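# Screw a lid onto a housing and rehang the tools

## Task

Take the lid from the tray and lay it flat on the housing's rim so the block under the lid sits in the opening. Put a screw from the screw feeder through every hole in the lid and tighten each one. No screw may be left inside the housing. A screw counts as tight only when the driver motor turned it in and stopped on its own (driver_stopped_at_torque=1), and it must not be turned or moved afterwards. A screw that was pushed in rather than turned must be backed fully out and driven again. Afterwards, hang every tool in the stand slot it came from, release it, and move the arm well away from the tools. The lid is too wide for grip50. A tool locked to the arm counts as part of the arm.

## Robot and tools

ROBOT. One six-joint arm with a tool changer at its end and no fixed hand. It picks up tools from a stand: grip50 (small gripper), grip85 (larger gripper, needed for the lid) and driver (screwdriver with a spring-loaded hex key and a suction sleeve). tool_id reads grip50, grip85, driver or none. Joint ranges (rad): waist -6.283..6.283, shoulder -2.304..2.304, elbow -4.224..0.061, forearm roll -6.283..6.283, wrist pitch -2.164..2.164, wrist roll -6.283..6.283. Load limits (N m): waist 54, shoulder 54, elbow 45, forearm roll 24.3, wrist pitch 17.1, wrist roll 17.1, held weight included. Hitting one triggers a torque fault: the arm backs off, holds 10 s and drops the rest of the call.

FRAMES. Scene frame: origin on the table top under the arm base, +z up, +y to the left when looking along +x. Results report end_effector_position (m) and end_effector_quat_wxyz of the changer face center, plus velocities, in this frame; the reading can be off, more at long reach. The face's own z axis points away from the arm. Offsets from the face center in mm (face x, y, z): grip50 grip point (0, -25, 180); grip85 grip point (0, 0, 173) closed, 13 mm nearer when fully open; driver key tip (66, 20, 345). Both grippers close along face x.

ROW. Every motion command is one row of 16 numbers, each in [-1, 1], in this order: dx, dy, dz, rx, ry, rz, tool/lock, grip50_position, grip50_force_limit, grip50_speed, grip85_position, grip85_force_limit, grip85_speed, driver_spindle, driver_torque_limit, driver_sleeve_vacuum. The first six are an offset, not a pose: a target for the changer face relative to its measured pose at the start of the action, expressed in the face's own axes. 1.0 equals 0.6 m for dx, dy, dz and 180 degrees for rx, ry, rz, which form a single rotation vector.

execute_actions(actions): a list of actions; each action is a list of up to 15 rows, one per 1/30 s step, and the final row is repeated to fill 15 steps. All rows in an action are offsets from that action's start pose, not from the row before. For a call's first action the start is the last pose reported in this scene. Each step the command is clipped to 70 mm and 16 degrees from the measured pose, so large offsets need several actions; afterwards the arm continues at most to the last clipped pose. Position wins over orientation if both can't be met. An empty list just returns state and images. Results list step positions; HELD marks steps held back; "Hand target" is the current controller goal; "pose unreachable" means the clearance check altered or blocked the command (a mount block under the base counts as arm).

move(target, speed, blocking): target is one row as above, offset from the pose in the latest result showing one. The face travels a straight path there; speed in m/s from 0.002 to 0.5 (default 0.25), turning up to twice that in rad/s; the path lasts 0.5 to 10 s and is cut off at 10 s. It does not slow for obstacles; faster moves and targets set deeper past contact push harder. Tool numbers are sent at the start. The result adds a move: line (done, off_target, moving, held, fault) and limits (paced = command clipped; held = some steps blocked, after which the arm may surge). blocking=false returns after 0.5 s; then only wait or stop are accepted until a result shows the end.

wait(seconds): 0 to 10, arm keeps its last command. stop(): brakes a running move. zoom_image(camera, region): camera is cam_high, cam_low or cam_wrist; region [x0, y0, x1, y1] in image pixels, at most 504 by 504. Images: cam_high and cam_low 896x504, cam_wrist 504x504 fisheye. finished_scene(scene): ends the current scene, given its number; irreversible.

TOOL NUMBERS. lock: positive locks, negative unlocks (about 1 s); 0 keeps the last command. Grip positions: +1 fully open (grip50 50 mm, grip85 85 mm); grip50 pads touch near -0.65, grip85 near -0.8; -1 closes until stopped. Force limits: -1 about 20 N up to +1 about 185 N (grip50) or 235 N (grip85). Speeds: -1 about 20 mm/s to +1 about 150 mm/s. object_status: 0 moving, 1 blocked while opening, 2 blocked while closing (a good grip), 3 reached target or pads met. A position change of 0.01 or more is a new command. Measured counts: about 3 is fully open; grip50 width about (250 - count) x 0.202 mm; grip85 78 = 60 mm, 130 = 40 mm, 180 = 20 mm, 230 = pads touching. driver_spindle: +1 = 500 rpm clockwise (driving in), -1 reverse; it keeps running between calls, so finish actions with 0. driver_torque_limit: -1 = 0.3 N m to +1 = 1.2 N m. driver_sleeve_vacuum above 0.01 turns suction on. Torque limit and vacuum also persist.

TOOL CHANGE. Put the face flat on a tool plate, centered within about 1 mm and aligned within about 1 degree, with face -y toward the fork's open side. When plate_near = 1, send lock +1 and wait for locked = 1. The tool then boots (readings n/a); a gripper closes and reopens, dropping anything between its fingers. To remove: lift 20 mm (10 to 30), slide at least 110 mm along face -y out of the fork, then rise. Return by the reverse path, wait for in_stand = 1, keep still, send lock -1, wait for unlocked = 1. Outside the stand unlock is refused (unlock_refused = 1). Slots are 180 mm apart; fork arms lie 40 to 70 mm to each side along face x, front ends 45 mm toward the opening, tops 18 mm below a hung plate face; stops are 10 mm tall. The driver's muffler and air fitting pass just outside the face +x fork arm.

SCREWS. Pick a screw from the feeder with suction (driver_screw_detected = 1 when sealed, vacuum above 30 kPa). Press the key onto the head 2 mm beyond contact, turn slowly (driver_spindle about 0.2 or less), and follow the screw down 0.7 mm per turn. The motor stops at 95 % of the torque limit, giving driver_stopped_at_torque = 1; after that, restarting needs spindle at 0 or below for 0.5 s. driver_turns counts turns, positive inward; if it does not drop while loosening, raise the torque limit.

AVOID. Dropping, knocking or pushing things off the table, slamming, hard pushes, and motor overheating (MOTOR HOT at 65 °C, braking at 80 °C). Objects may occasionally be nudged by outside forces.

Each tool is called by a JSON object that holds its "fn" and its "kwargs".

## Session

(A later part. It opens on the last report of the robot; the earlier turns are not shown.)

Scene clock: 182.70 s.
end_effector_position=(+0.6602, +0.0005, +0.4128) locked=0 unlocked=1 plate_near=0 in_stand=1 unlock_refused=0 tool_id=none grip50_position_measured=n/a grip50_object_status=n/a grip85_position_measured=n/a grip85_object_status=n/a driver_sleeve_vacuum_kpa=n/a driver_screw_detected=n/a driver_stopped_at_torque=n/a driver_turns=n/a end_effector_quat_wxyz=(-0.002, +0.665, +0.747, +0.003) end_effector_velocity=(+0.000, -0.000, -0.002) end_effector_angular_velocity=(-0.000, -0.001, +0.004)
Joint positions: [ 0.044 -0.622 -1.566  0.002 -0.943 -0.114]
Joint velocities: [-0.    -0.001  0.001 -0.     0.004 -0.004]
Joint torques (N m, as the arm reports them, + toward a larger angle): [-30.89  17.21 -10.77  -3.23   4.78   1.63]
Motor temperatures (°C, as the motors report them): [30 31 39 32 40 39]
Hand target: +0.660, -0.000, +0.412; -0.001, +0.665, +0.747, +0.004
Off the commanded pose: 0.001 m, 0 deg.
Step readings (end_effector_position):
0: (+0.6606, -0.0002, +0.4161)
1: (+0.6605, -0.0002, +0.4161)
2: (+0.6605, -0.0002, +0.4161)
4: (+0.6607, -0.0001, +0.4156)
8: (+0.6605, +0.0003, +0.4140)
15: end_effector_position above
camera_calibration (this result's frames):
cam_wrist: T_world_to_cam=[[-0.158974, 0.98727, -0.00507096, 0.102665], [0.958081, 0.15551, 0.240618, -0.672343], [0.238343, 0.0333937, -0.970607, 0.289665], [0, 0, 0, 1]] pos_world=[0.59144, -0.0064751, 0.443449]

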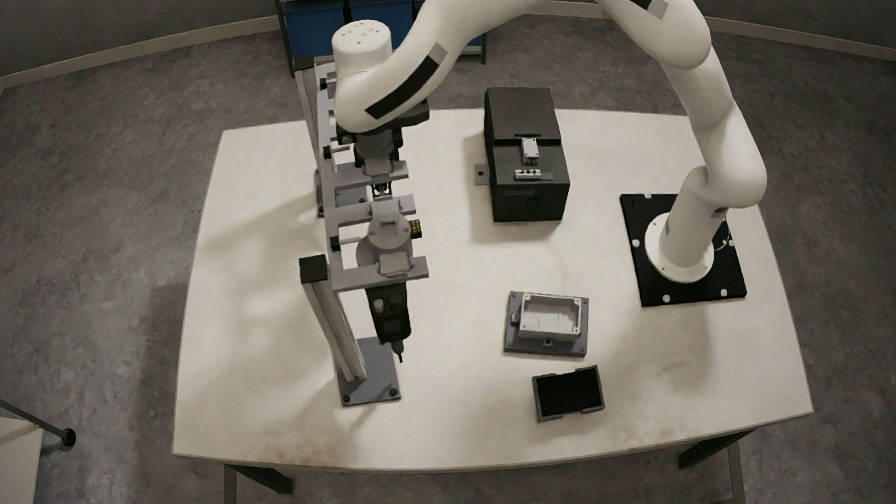

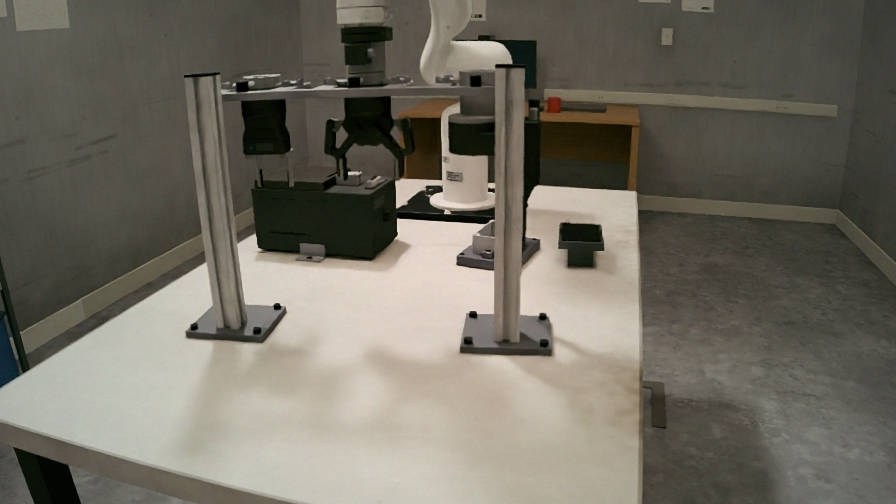

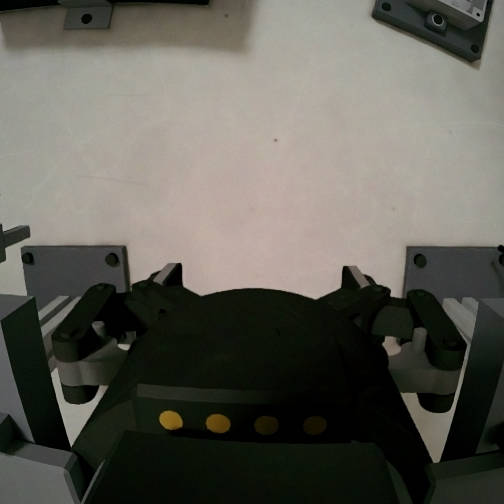

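{"fn": "execute_actions", "kwargs": {"actions": [[[0.0008,0,0.0008,0,0,0,0,0,0,0,0,0,0,0,0,0]]]}}

Scene clock: 203.97 s.
end_effector_position=(+0.6602, +0.0007, +0.4127) locked=0 unlocked=1 plate_near=0 in_stand=1 unlock_refused=0 tool_id=none grip50_position_measured=n/a grip50_object_status=n/a grip85_position_measured=n/a grip85_object_status=n/a driver_sleeve_vacuum_kpa=n/a driver_screw_detected=n/a driver_stopped_at_torque=n/a driver_turns=n/a end_effector_quat_wxyz=(-0.001, +0.664, +0.748, +0.004) end_effector_velocity=(-0.000, +0.000, -0.000) end_effector_angular_velocity=(+0.001, +0.002, +0.001)
Joint positions: [ 0.044 -0.622 -1.566  0.001 -0.942 -0.114]
Joint velocities: [-0.    -0.001  0.     0.001 -0.001 -0.001]
Joint torques (N m, as the arm reports them, + toward a larger angle): [-17.79  16.74 -10.8   -1.09   4.64   1.63]
Motor temperatures (°C, as the motors report them): [31 31 38 33 40 39]
Hand target: +0.660, +0.001, +0.412; -0.002, +0.665, +0.747, +0.003
Off the commanded pose: 0.000 m, 0 deg.
Step readings (end_effector_position):
0: (+0.6602, +0.0005, +0.4126)
1: (+0.6602, +0.0005, +0.4126)
2: (+0.6602, +0.0006, +0.4127)
4: (+0.6602, +0.0006, +0.4127)
8: (+0.6602, +0.0006, +0.4127)
15: end_effector_position above
camera_calibration (this result's frames):
cam_wrist: T_world_to_cam=[[-0.160168, 0.987075, -0.00536948, 0.103377], [0.957708, 0.156715, 0.241319, -0.672344], [0.239042, 0.0335091, -0.970431, 0.289027], [0, 0, 0, 1]] pos_world=[0.591377, -0.0063589, 0.443285]

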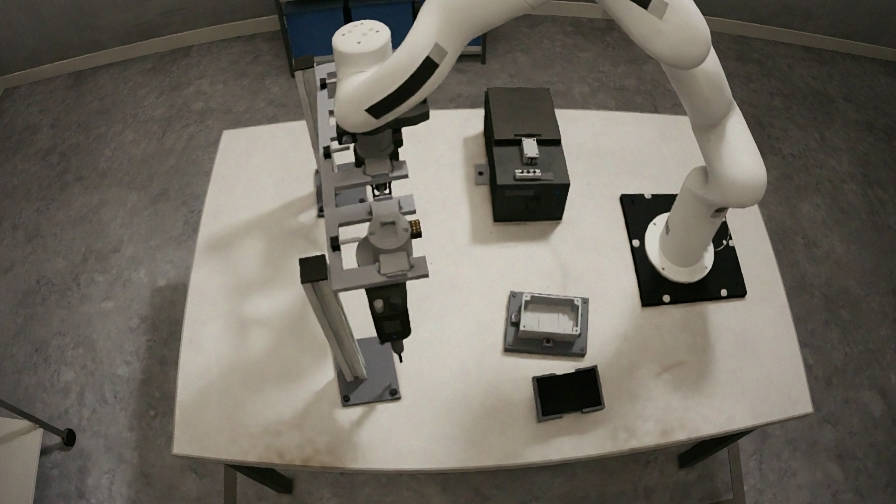

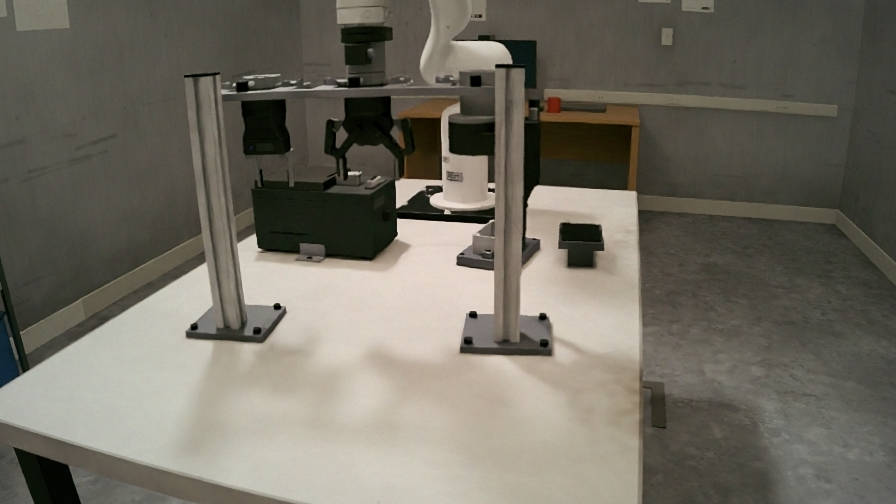

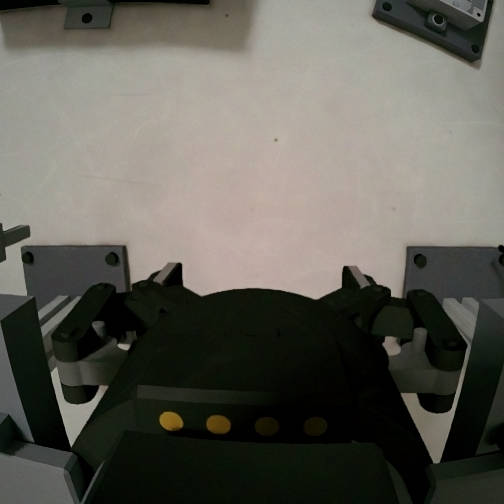

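{"fn": "execute_actions", "kwargs": {"actions": [[[0,0,-0.004,0,0,0,0,0,0,0,0,0,0,0,0,0]],[[0.001,0,0,0,0,-0.005,0,0,0,0,0,0,0,0,0,0]],[[0,0,0.001,0,0,0,0,0,0,0,0,0,0,0,0,0],[0,0,0.002,0,0,0,0,0,0,0,0,0,0,0,0,0],[0,0,0.003,0,0,0,0,0,0,0,0,0,0,0,0,0],[0,0,0.004,0,0,0,0,0,0,0,0,0,0,0,0,0],[0,0,0.005,0,0,0,0,0,0,0,0,0,0,0,0,0]]]}}

Scene clock: 218.87 s.
end_effector_position=(+0.6601, +0.0013, +0.4120) locked=0 unlocked=1 plate_near=1 in_stand=1 unlock_refused=0 tool_id=none grip50_position_measured=n/a grip50_object_status=n/a grip85_position_measured=n/a grip85_object_status=n/a driver_sleeve_vacuum_kpa=n/a driver_screw_detected=n/a driver_stopped_at_torque=n/a driver_turns=n/a end_effector_quat_wxyz=(-0.001, +0.658, +0.753, +0.004) end_effector_velocity=(+0.000, +0.001, -0.001) end_effector_angular_velocity=(+0.001, -0.001, -0.001)
Joint positions: [ 0.045 -0.622 -1.565  0.002 -0.94  -0.129]
Joint velocities: [ 0.001 -0.001  0.001  0.001  0.002  0.001]
Joint torques (N m, as the arm reports them, + toward a larger angle): [  0.06  27.61 -12.84   1.04   3.29   0.73]
Motor temperatures (°C, as the motors report them): [30 31 38 33 40 39]
Hand target: +0.660, +0.001, +0.411; -0.001, +0.659, +0.752, +0.004
Off the commanded pose: 0.001 m, 0 deg.
Step readings (end_effector_position; steps 1 to 15: 1st action; 16 to 30: 2nd action; 31 to 45: 3rd action):
0: (+0.6602, +0.0009, +0.4127)
1: (+0.6602, +0.0009, +0.4127)
2: (+0.6602, +0.0009, +0.4129)
4: (+0.6602, +0.0009, +0.4130)
8: (+0.6602, +0.0009, +0.4132)
15: (+0.6602, +0.0008, +0.4138)
16: (+0.6603, +0.0007, +0.4140)
17: (+0.6603, +0.0007, +0.4141)
19: (+0.6603, +0.0008, +0.4138)
23: (+0.6602, +0.0011, +0.4136)
30: (+0.6602, +0.0013, +0.4138)
31: (+0.6602, +0.0013, +0.4138)
32: (+0.6602, +0.0013, +0.4137)
34: (+0.6602, +0.0013, +0.4132)
38: (+0.6601, +0.0013, +0.4122)
45: end_effector_position above
camera_calibration (this result's frames):
cam_wrist: T_world_to_cam=[[-0.175162, 0.984525, -0.00533944, 0.11268], [0.95521, 0.171255, 0.24134, -0.670597], [0.23852, 0.0371733, -0.970426, 0.288648], [0, 0, 0, 1]] pos_world=[0.59145, -0.00682325, 0.442556]

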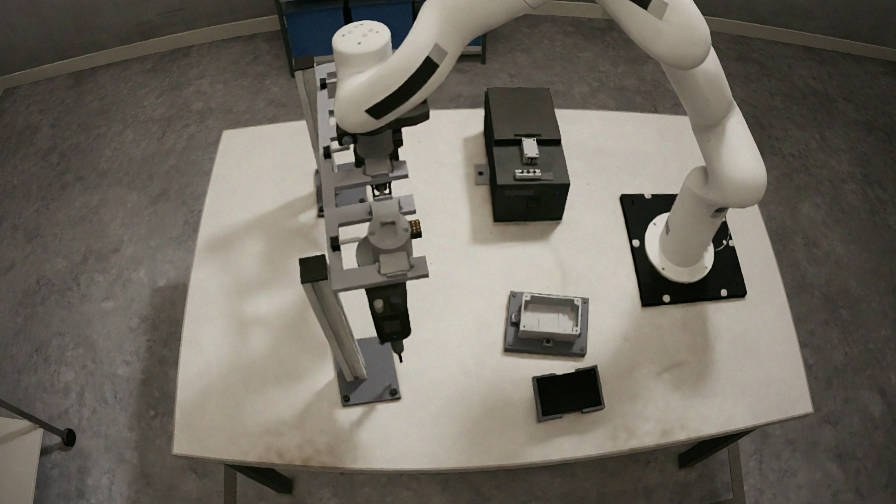

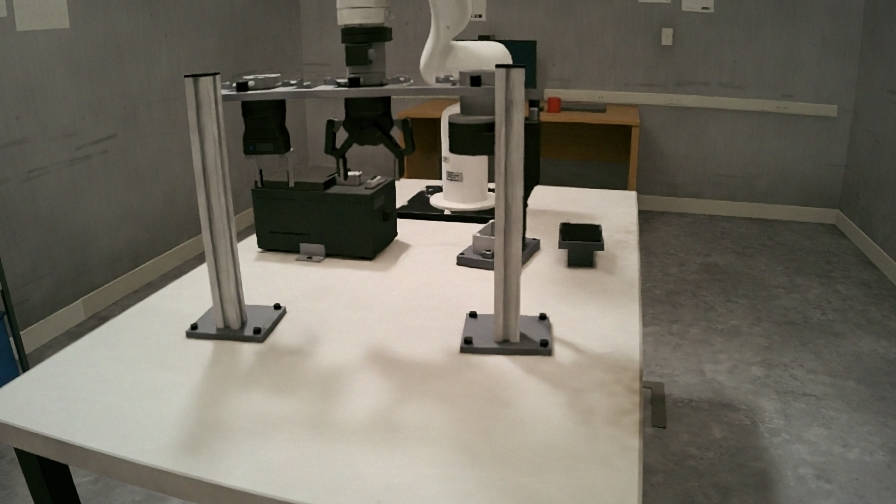

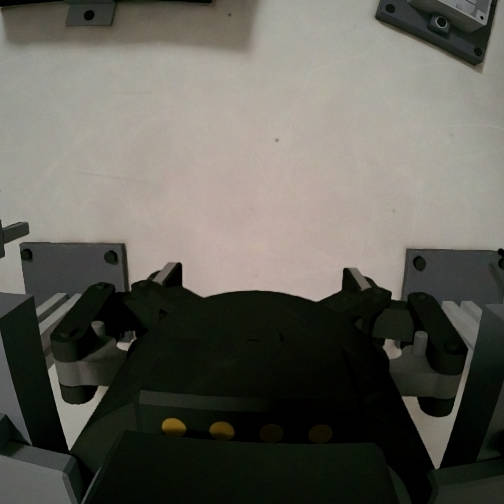

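{"fn": "execute_actions", "kwargs": {"actions": [[[0,0,-0.0006,0,0,0,1,0,0,0,1,-0.4,-0.6,0,0,0]],[[0,0,0,0,0,0,1,0,0,0,1,-0.4,-0.6,0,0,0]],[[0,0,0,0,0,0,1,0,0,0,1,-0.4,-0.6,0,0,0]]]}}

Scene clock: 228.00 s.
end_effector_position=(+0.6601, +0.0013, +0.4120) locked=1 unlocked=0 plate_near=1 in_stand=1 unlock_refused=0 tool_id=grip85 grip50_position_measured=n/a grip50_object_status=n/a grip85_position_measured=n/a grip85_object_status=n/a driver_sleeve_vacuum_kpa=n/a driver_screw_detected=n/a driver_stopped_at_torque=n/a driver_turns=n/a end_effector_quat_wxyz=(-0.002, +0.657, +0.754, +0.004) end_effector_velocity=(+0.000, +0.000, +0.000) end_effector_angular_velocity=(-0.000, -0.001, +0.000)
Joint positions: [ 0.045 -0.622 -1.565  0.002 -0.941 -0.133]
Joint velocities: [ 0.     0.    -0.    -0.     0.001 -0.   ]
Joint torques (N m, as the arm reports them, + toward a larger angle): [  2.81  36.45 -19.04   2.64   4.49   1.1 ]
Motor temperatures (°C, as the motors report them): [30 31 38 33 40 39]
Hand target: +0.660, +0.001, +0.412; -0.001, +0.657, +0.754, +0.004
Off the commanded pose: 0.000 m, 0 deg.
Step readings (end_effector_position; steps 1 to 15: 1st action; 16 to 30: 2nd action; 31 to 45: 3rd action):
0: (+0.6601, +0.0013, +0.4116)
1: (+0.6601, +0.0013, +0.4116)
2: (+0.6601, +0.0013, +0.4117)
4: (+0.6601, +0.0013, +0.4117)
8: (+0.6601, +0.0013, +0.4118)
15: (+0.6601, +0.0013, +0.4119)
16: (+0.6601, +0.0013, +0.4118)
17: (+0.6601, +0.0013, +0.4117)
19: (+0.6600, +0.0014, +0.4115)
23: (+0.6600, +0.0013, +0.4117)
30: (+0.6601, +0.0013, +0.4120)
31: (+0.6601, +0.0013, +0.4120)
32: (+0.6601, +0.0013, +0.4120)
34: (+0.6601, +0.0013, +0.4120)
38: (+0.6601, +0.0013, +0.4120)
45: end_effector_position above
camera_calibration (this result's frames):
cam_wrist: T_world_to_cam=[[-0.179132, 0.983811, -0.00518237, 0.115179], [0.954627, 0.175087, 0.240898, -0.669969], [0.237906, 0.0382053, -0.970537, 0.289155], [0, 0, 0, 1]] pos_world=[0.591411, -0.00705869, 0.442627]

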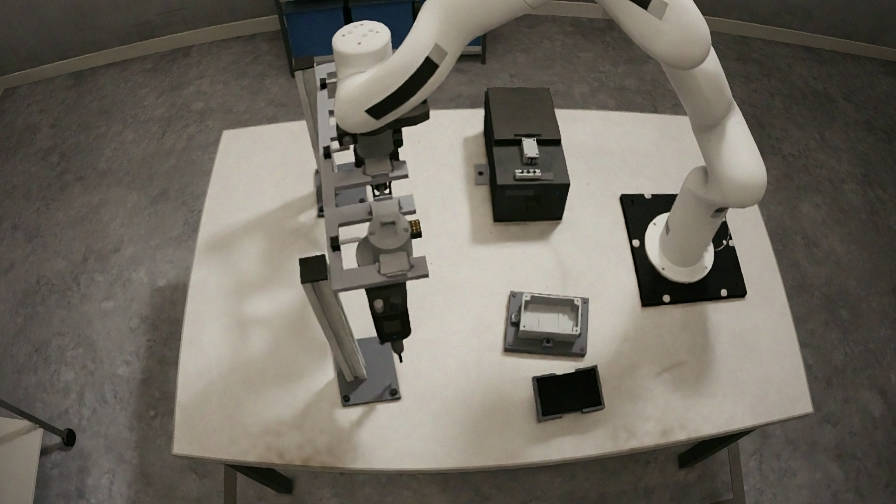

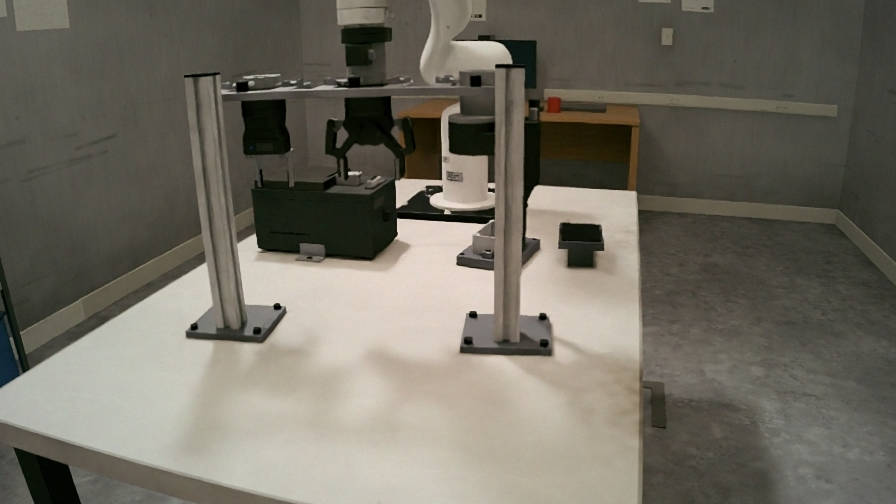

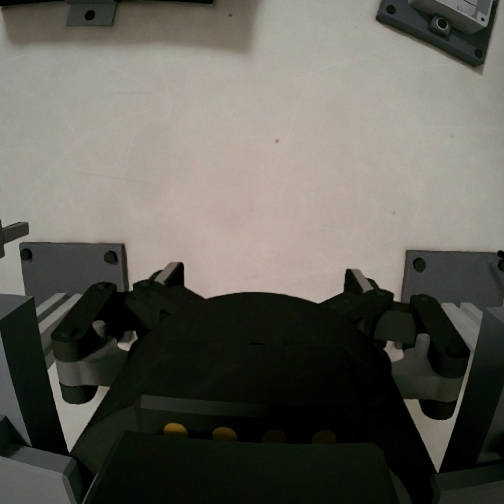

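{"fn": "execute_actions", "kwargs": {"actions": [[[0,0,-0.0333,0,0,0,0,0,0,0,1,-0.4,-0.6,0,0,0]]]}}

{"fn": "move", "kwargs": {"target": [0,-0.21,0,0,0,0,0,0,0,0,1,-0.4,0,0,0,0], "speed": 0.1}}

Scene clock: 238.37 s.
end_effector_position=(+0.6601, +0.0013, +0.4314) locked=1 unlocked=0 plate_near=1 in_stand=0 unlock_refused=0 tool_id=grip85 grip50_position_measured=n/a grip50_object_status=n/a grip85_position_measured=3 grip85_object_status=3 driver_sleeve_vacuum_kpa=n/a driver_screw_detected=n/a driver_stopped_at_torque=n/a driver_turns=n/a end_effector_quat_wxyz=(-0.002, +0.657, +0.754, +0.004) end_effector_velocity=(-0.000, -0.000, +0.004) end_effector_angular_velocity=(-0.001, +0.000, +0.001)
Joint positions: [ 0.045 -0.608 -1.588  0.002 -0.978 -0.133]
Joint velocities: [-0.001  0.003 -0.004 -0.001 -0.007 -0.001]
Joint torques (N m, as the arm reports them, + toward a larger angle): [ -0.64  59.39 -21.98   0.58  -0.06  -0.34]
Motor temperatures (°C, as the motors report them): [30 31 38 33 40 39]
Hand target: +0.660, +0.001, +0.432; -0.002, +0.657, +0.754, +0.004
Off the commanded pose: 0.001 m, 0 deg.
Step readings (end_effector_position):
0: (+0.6601, +0.0013, +0.4120)
1: (+0.6601, +0.0013, +0.4120)
2: (+0.6601, +0.0013, +0.4129)
4: (+0.6601, +0.0016, +0.4199)
8: (+0.6608, +0.0015, +0.4307)
15: end_effector_position above
camera_calibration (this result's frames):
cam_wrist: T_world_to_cam=[[-0.179022, 0.983832, -0.00502711, 0.11519], [0.954685, 0.174949, 0.240769, -0.674645], [0.237756, 0.0383036, -0.970569, 0.308104], [0, 0, 0, 1]] pos_world=[0.591442, -0.00710078, 0.462049]

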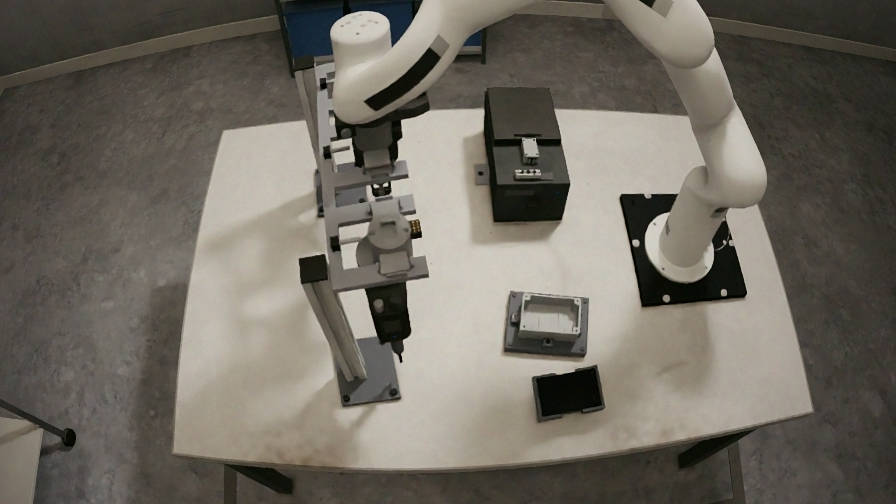

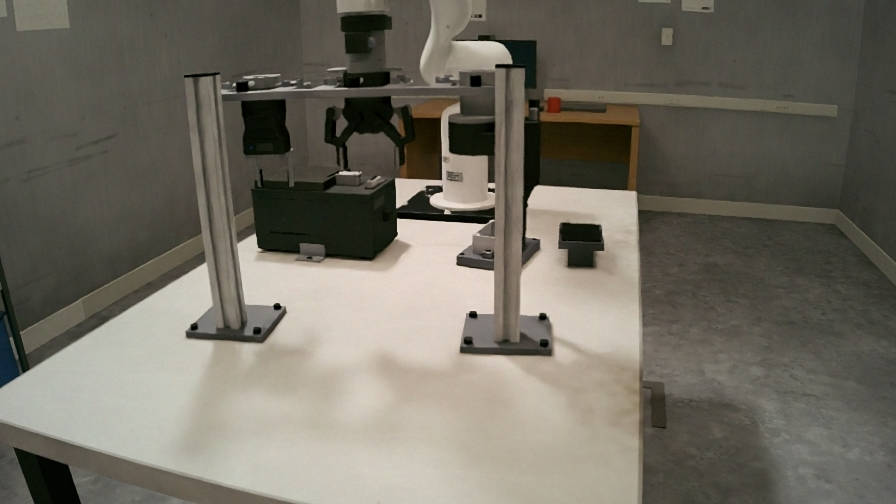

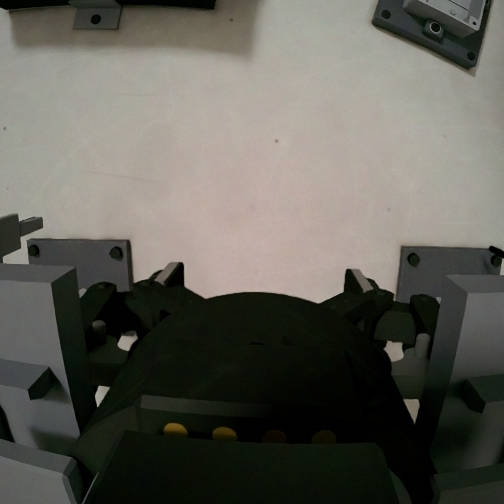

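Scene clock: 240.00 s.
end_effector_position=(+0.5354, -0.0158, +0.4311) locked=1 unlocked=0 plate_near=1 in_stand=0 unlock_refused=0 tool_id=grip85 grip50_position_measured=n/a grip50_object_status=n/a grip85_position_measured=3 grip85_object_status=3 driver_sleeve_vacuum_kpa=n/a driver_screw_detected=n/a driver_stopped_at_torque=n/a driver_turns=n/a end_effector_quat_wxyz=(-0.001, +0.657, +0.754, +0.004) end_effector_velocity=(-0.001, -0.000, -0.001) end_effector_angular_velocity=(-0.000, +0.001, +0.000)
Joint positions: [ 0.015 -0.3   -1.158  0.002 -0.856 -0.163]
Joint velocities: [-0.     0.002  0.004 -0.     0.001 -0.   ]
Joint torques (N m, as the arm reports them, + toward a larger angle): [ -1.91  42.01 -22.05   0.03   0.01  -0.3 ]
Motor temperatures (°C, as the motors report them): [30 31 38 33 40 39]
Hand target: +0.535, -0.016, +0.431; -0.002, +0.657, +0.754, +0.003
Off the commanded pose: 0.000 m, 0 deg.
move: done
camera_calibration (this result's frames):
cam_wrist: T_world_to_cam=[[-0.178868, 0.983859, -0.00524085, 0.109625], [0.95465, 0.174841, 0.240985, -0.552689], [0.238012, 0.0381013, -0.970515, 0.337962], [0, 0, 0, 1]] pos_world=[0.466794, -0.0240992, 0.461761]

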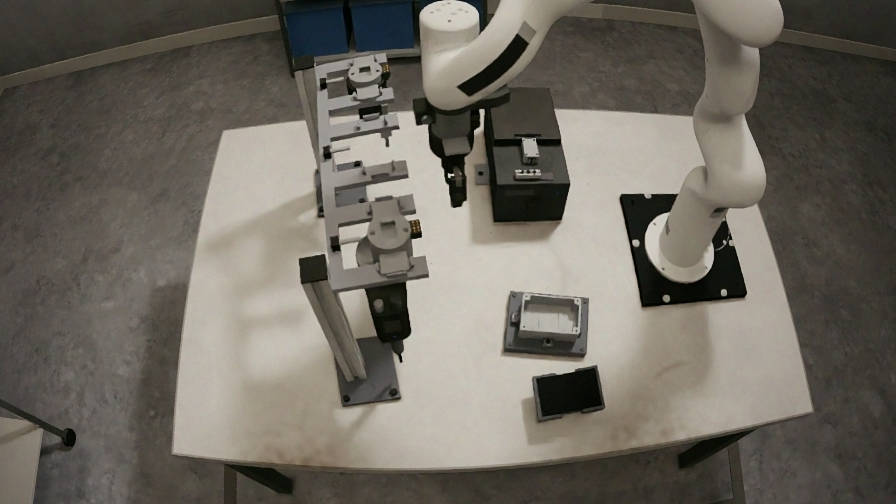

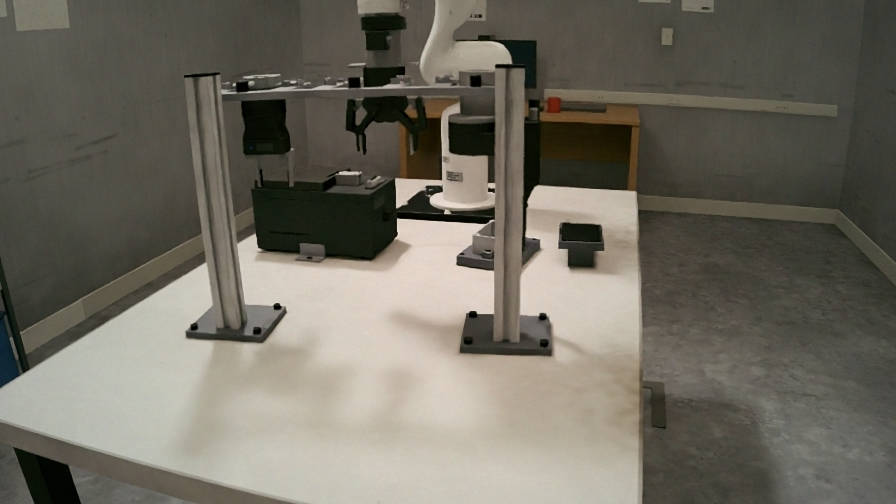

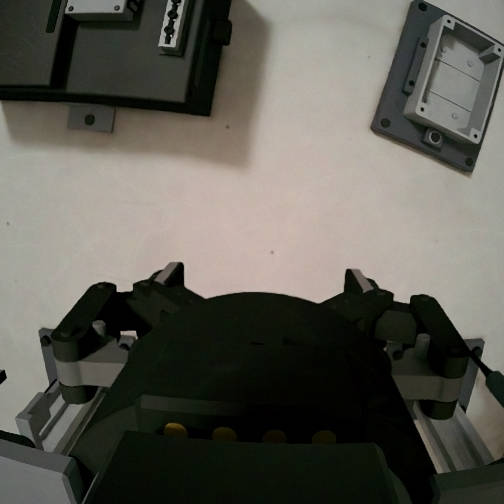

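{"fn": "zoom_image", "kwargs": {"camera": "cam_high", "region": [480,270,640,440]}}

Region (480, 270, 640, 440) of cam_high's 896x504 image, scaled by 2.965, with more detail than that image has; it fills the left 474 columns of this view, and the rest is white.

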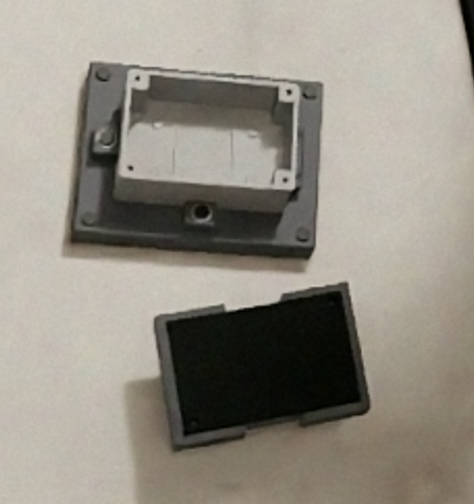

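{"fn": "move", "kwargs": {"target": [0.621,-0.06,0.05,0,0,-0.017,0,0,0,0,1,-0.4,0,0,0,0], "speed": 0.3}}

Scene clock: 279.77 s.
end_effector_position=(+0.4494, +0.3484, +0.4033) locked=1 unlocked=0 plate_near=1 in_stand=0 unlock_refused=0 tool_id=grip85 grip50_position_measured=n/a grip50_object_status=n/a grip85_position_measured=3 grip85_object_status=3 driver_sleeve_vacuum_kpa=n/a driver_screw_detected=n/a driver_stopped_at_torque=n/a driver_turns=n/a end_effector_quat_wxyz=(-0.002, +0.637, +0.771, +0.003) end_effector_velocity=(-0.000, +0.002, +0.000) end_effector_angular_velocity=(+0.000, -0.001, +0.001)
Joint positions: [ 0.702 -0.411 -1.233  0.001 -0.82   0.471]
Joint velocities: [ 0.002 -0.001 -0.002  0.    -0.     0.001]
Joint torques (N m, as the arm reports them, + toward a larger angle): [ -1.49  48.8  -21.36   0.13  -0.11  -0.28]
Motor temperatures (°C, as the motors report them): [30 31 39 32 40 39]
Hand target: +0.449, +0.349, +0.403; -0.002, +0.637, +0.771, +0.003
Off the commanded pose: 0.001 m, 0 deg.
move: done
camera_calibration (this result's frames):
cam_wrist: T_world_to_cam=[[-0.230716, 0.97301, -0.00468852, -0.237353], [0.944238, 0.225052, 0.240344, -0.540121], [0.234912, 0.0510241, -0.970677, 0.314528], [0, 0, 0, 1]] pos_world=[0.381356, 0.336453, 0.434007]

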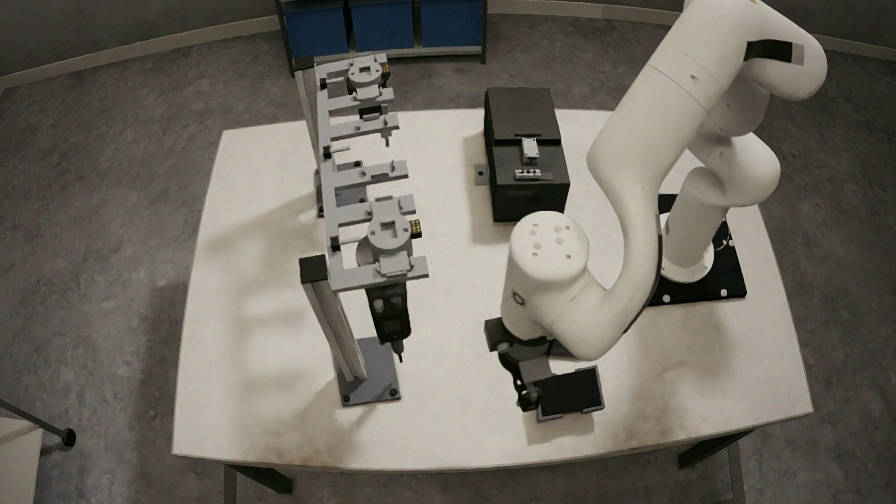

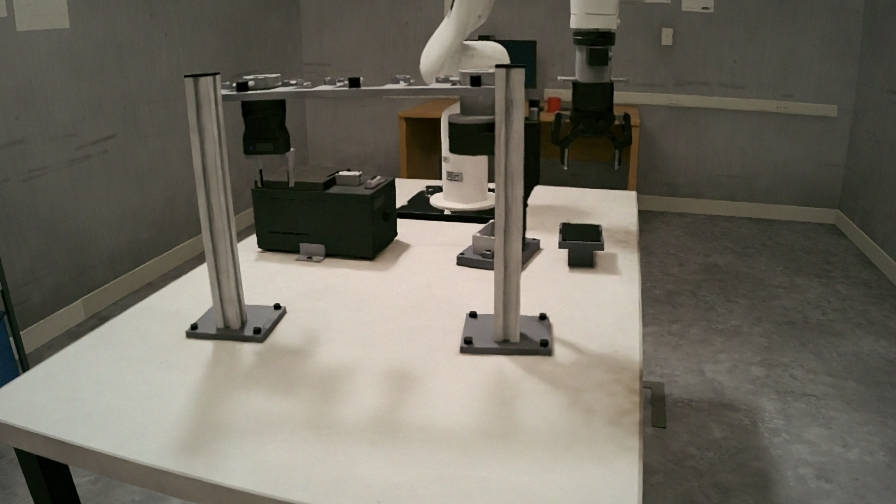

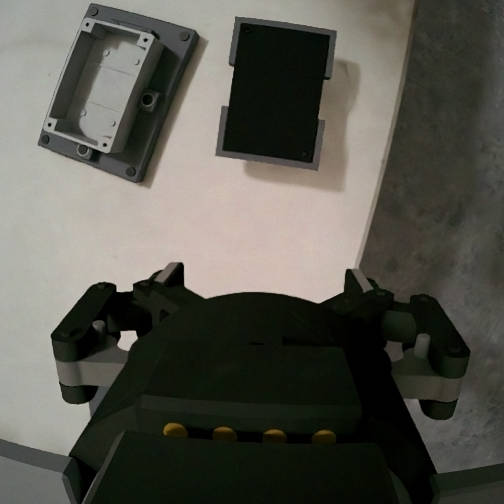

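{"fn": "zoom_image", "kwargs": {"camera": "cam_wrist", "region": [200,0,360,190]}}

{"fn": "zoom_image", "kwargs": {"camera": "cam_low", "region": [440,200,640,290]}}

Region (200, 0, 360, 190) of cam_wrist's 504x504 image, scaled by 2.653, with more detail than that image has; it fills the left 424 columns of this view, and the rest is white.

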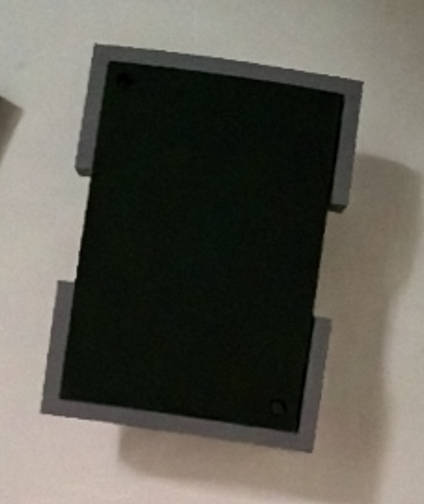

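Region (440, 200, 640, 290) of cam_low's 896x504 image, scaled by 2.520, with more detail than that image has; it fills the top 227 rows of this view, and the rest is white.

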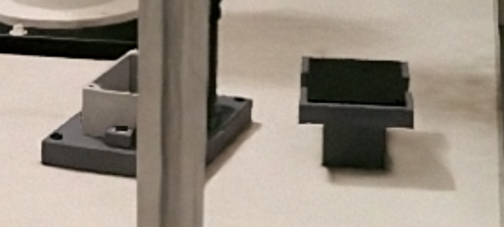

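{"fn": "move", "kwargs": {"target": [0.014,-0.2085,0.172,0,0,0.033,0,0,0,0,1,-0.4,0,0,0,0], "speed": 0.2}}

Scene clock: 352.67 s.
end_effector_position=(+0.3255, +0.3340, +0.3002) locked=1 unlocked=0 plate_near=1 in_stand=0 unlock_refused=0 tool_id=grip85 grip50_position_measured=n/a grip50_object_status=n/a grip85_position_measured=3 grip85_object_status=3 driver_sleeve_vacuum_kpa=n/a driver_screw_detected=n/a driver_stopped_at_torque=n/a driver_turns=n/a end_effector_quat_wxyz=(-0.002, +0.676, +0.737, +0.004) end_effector_velocity=(-0.001, -0.001, -0.001) end_effector_angular_velocity=(-0.003, -0.000, +0.000)
Joint positions: [ 0.84  -0.327 -0.848  0.001 -0.518  0.713]
Joint velocities: [ 0.002 -0.     0.004 -0.004  0.002  0.006]
Joint torques (N m, as the arm reports them, + toward a larger angle): [ -2.01  37.51 -18.17   0.24  -0.01  -0.29]
Motor temperatures (°C, as the motors report them): [30 31 40 32 40 39]
Hand target: +0.325, +0.334, +0.300; -0.002, +0.676, +0.737, +0.003
Off the commanded pose: 0.000 m, 0 deg.
move: done
camera_calibration (this result's frames):
cam_wrist: T_world_to_cam=[[-0.128437, 0.991709, -0.00408417, -0.292107], [0.962568, 0.125652, 0.240155, -0.36771], [0.238678, 0.0269135, -0.970726, 0.251097], [0, 0, 0, 1]] pos_world=[0.256497, 0.329131, 0.330861]

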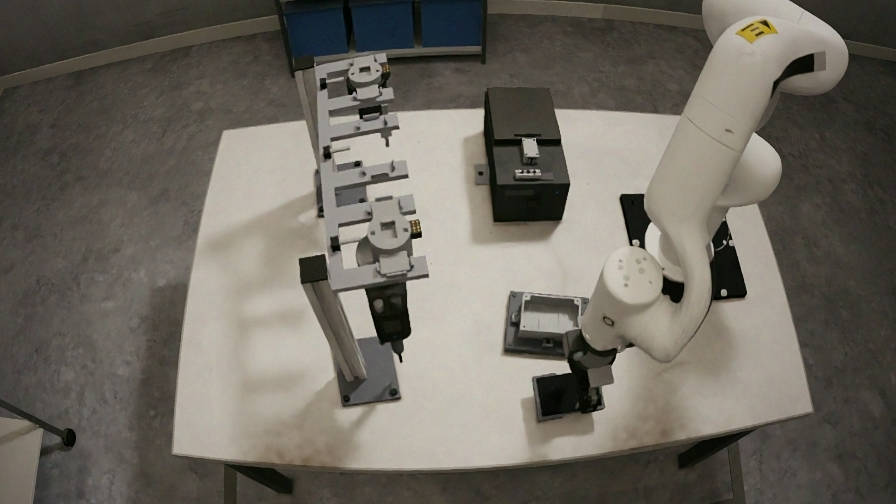

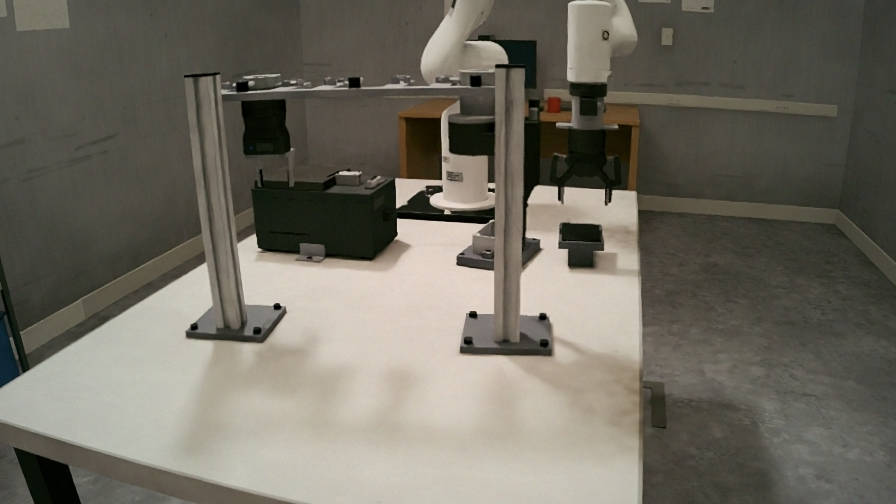

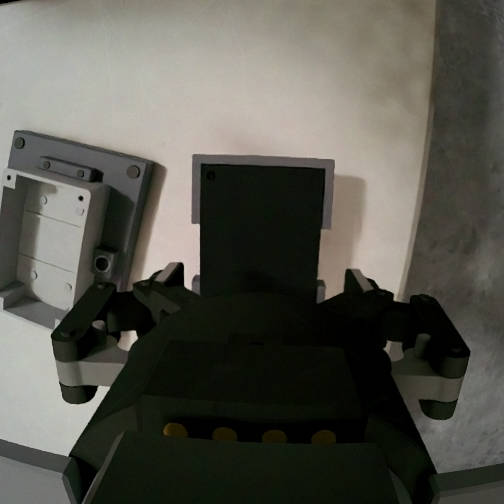

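{"fn": "zoom_image", "kwargs": {"camera": "cam_wrist", "region": [150,140,380,310]}}

Region (150, 140, 380, 310) of cam_wrist's 504x504 image, scaled by 2.191, with more detail than that image has; it fills the top 373 rows of this view, and the rest is white.

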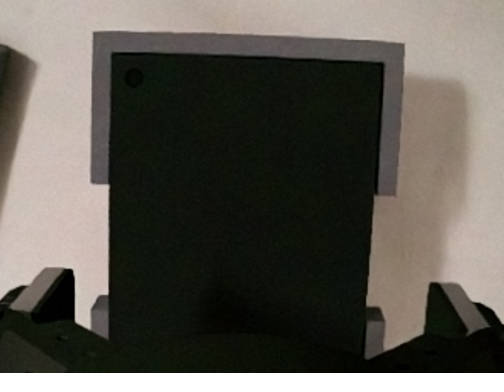

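{"fn": "execute_actions", "kwargs": {"actions": [[[-0.0053,0,0.0667,0,0,0,0,0,0,0,1,-0.4,-0.6,0,0,0]]]}}

{"fn": "zoom_image", "kwargs": {"camera": "cam_wrist", "region": [150,140,380,310]}}

Scene clock: 394.83 s.
end_effector_position=(+0.3259, +0.3312, +0.2605) locked=1 unlocked=0 plate_near=1 in_stand=0 unlock_refused=0 tool_id=grip85 grip50_position_measured=n/a grip50_object_status=n/a grip85_position_measured=3 grip85_object_status=3 driver_sleeve_vacuum_kpa=n/a driver_screw_detected=n/a driver_stopped_at_torque=n/a driver_turns=n/a end_effector_quat_wxyz=(-0.002, +0.676, +0.737, +0.004) end_effector_velocity=(-0.000, -0.000, -0.002) end_effector_angular_velocity=(-0.001, +0.001, -0.000)
Joint positions: [ 0.835 -0.399 -0.829  0.001 -0.427  0.708]
Joint velocities: [-0.    -0.003  0.     0.     0.002 -0.   ]
Joint torques (N m, as the arm reports them, + toward a larger angle): [ -0.64  40.76 -16.5    0.48  -0.02  -0.24]
Motor temperatures (°C, as the motors report them): [30 31 40 32 39 39]
Hand target: +0.326, +0.331, +0.260; -0.002, +0.676, +0.737, +0.004
Off the commanded pose: 0.000 m, 0 deg.
Step readings (end_effector_position):
0: (+0.3251, +0.3338, +0.2999)
1: (+0.3251, +0.3338, +0.2999)
2: (+0.3253, +0.3339, +0.2988)
4: (+0.3260, +0.3333, +0.2848)
8: (+0.3238, +0.3292, +0.2618)
15: end_effector_position above
camera_calibration (this result's frames):
cam_wrist: T_world_to_cam=[[-0.128361, 0.99172, -0.00379641, -0.289562], [0.962442, 0.125493, 0.240743, -0.35834], [0.239226, 0.0272483, -0.970581, 0.212186], [0, 0, 0, 1]] pos_world=[0.256952, 0.326352, 0.291113]

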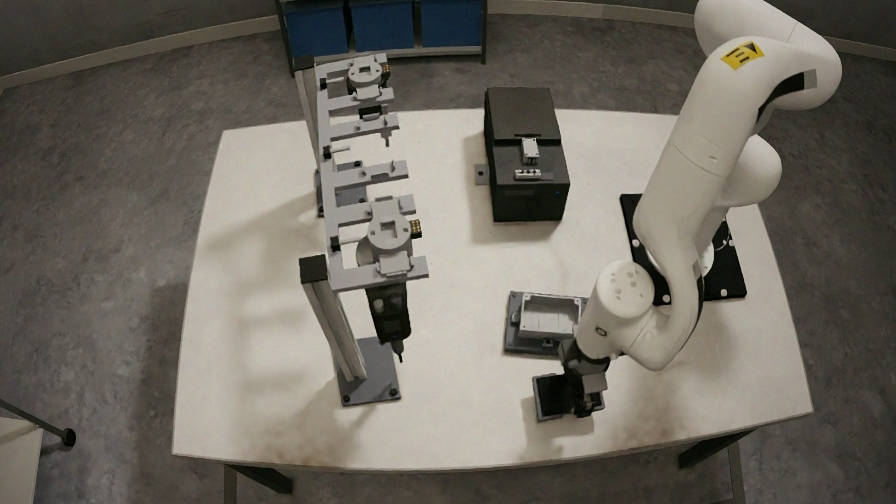

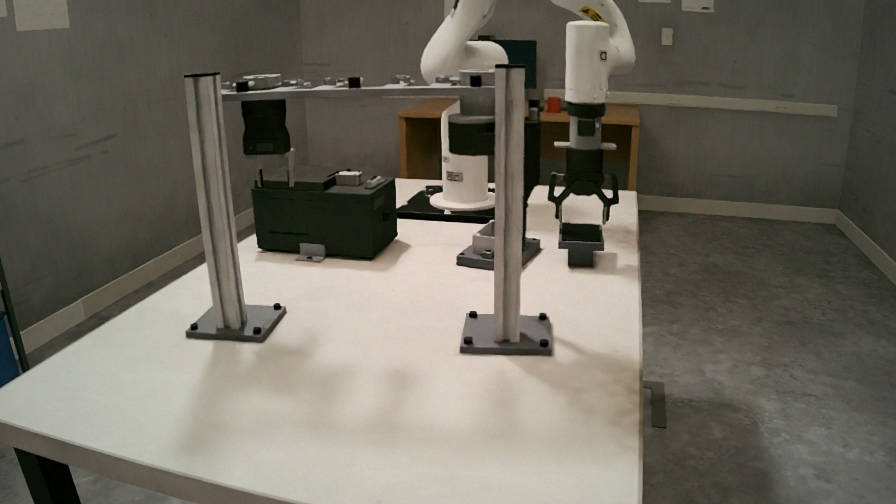

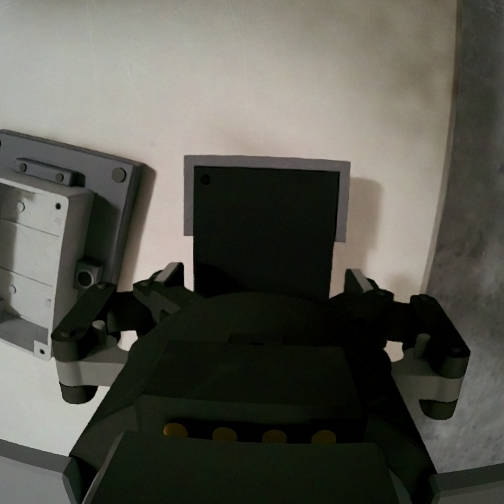

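Region (150, 140, 380, 310) of cam_wrist's 504x504 image, scaled by 2.191, with more detail than that image has; it fills the top 373 rows of this view, and the rest is white.

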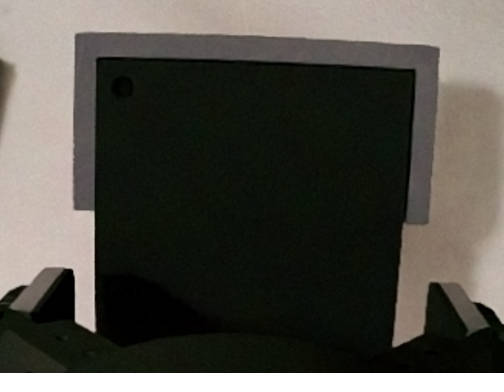

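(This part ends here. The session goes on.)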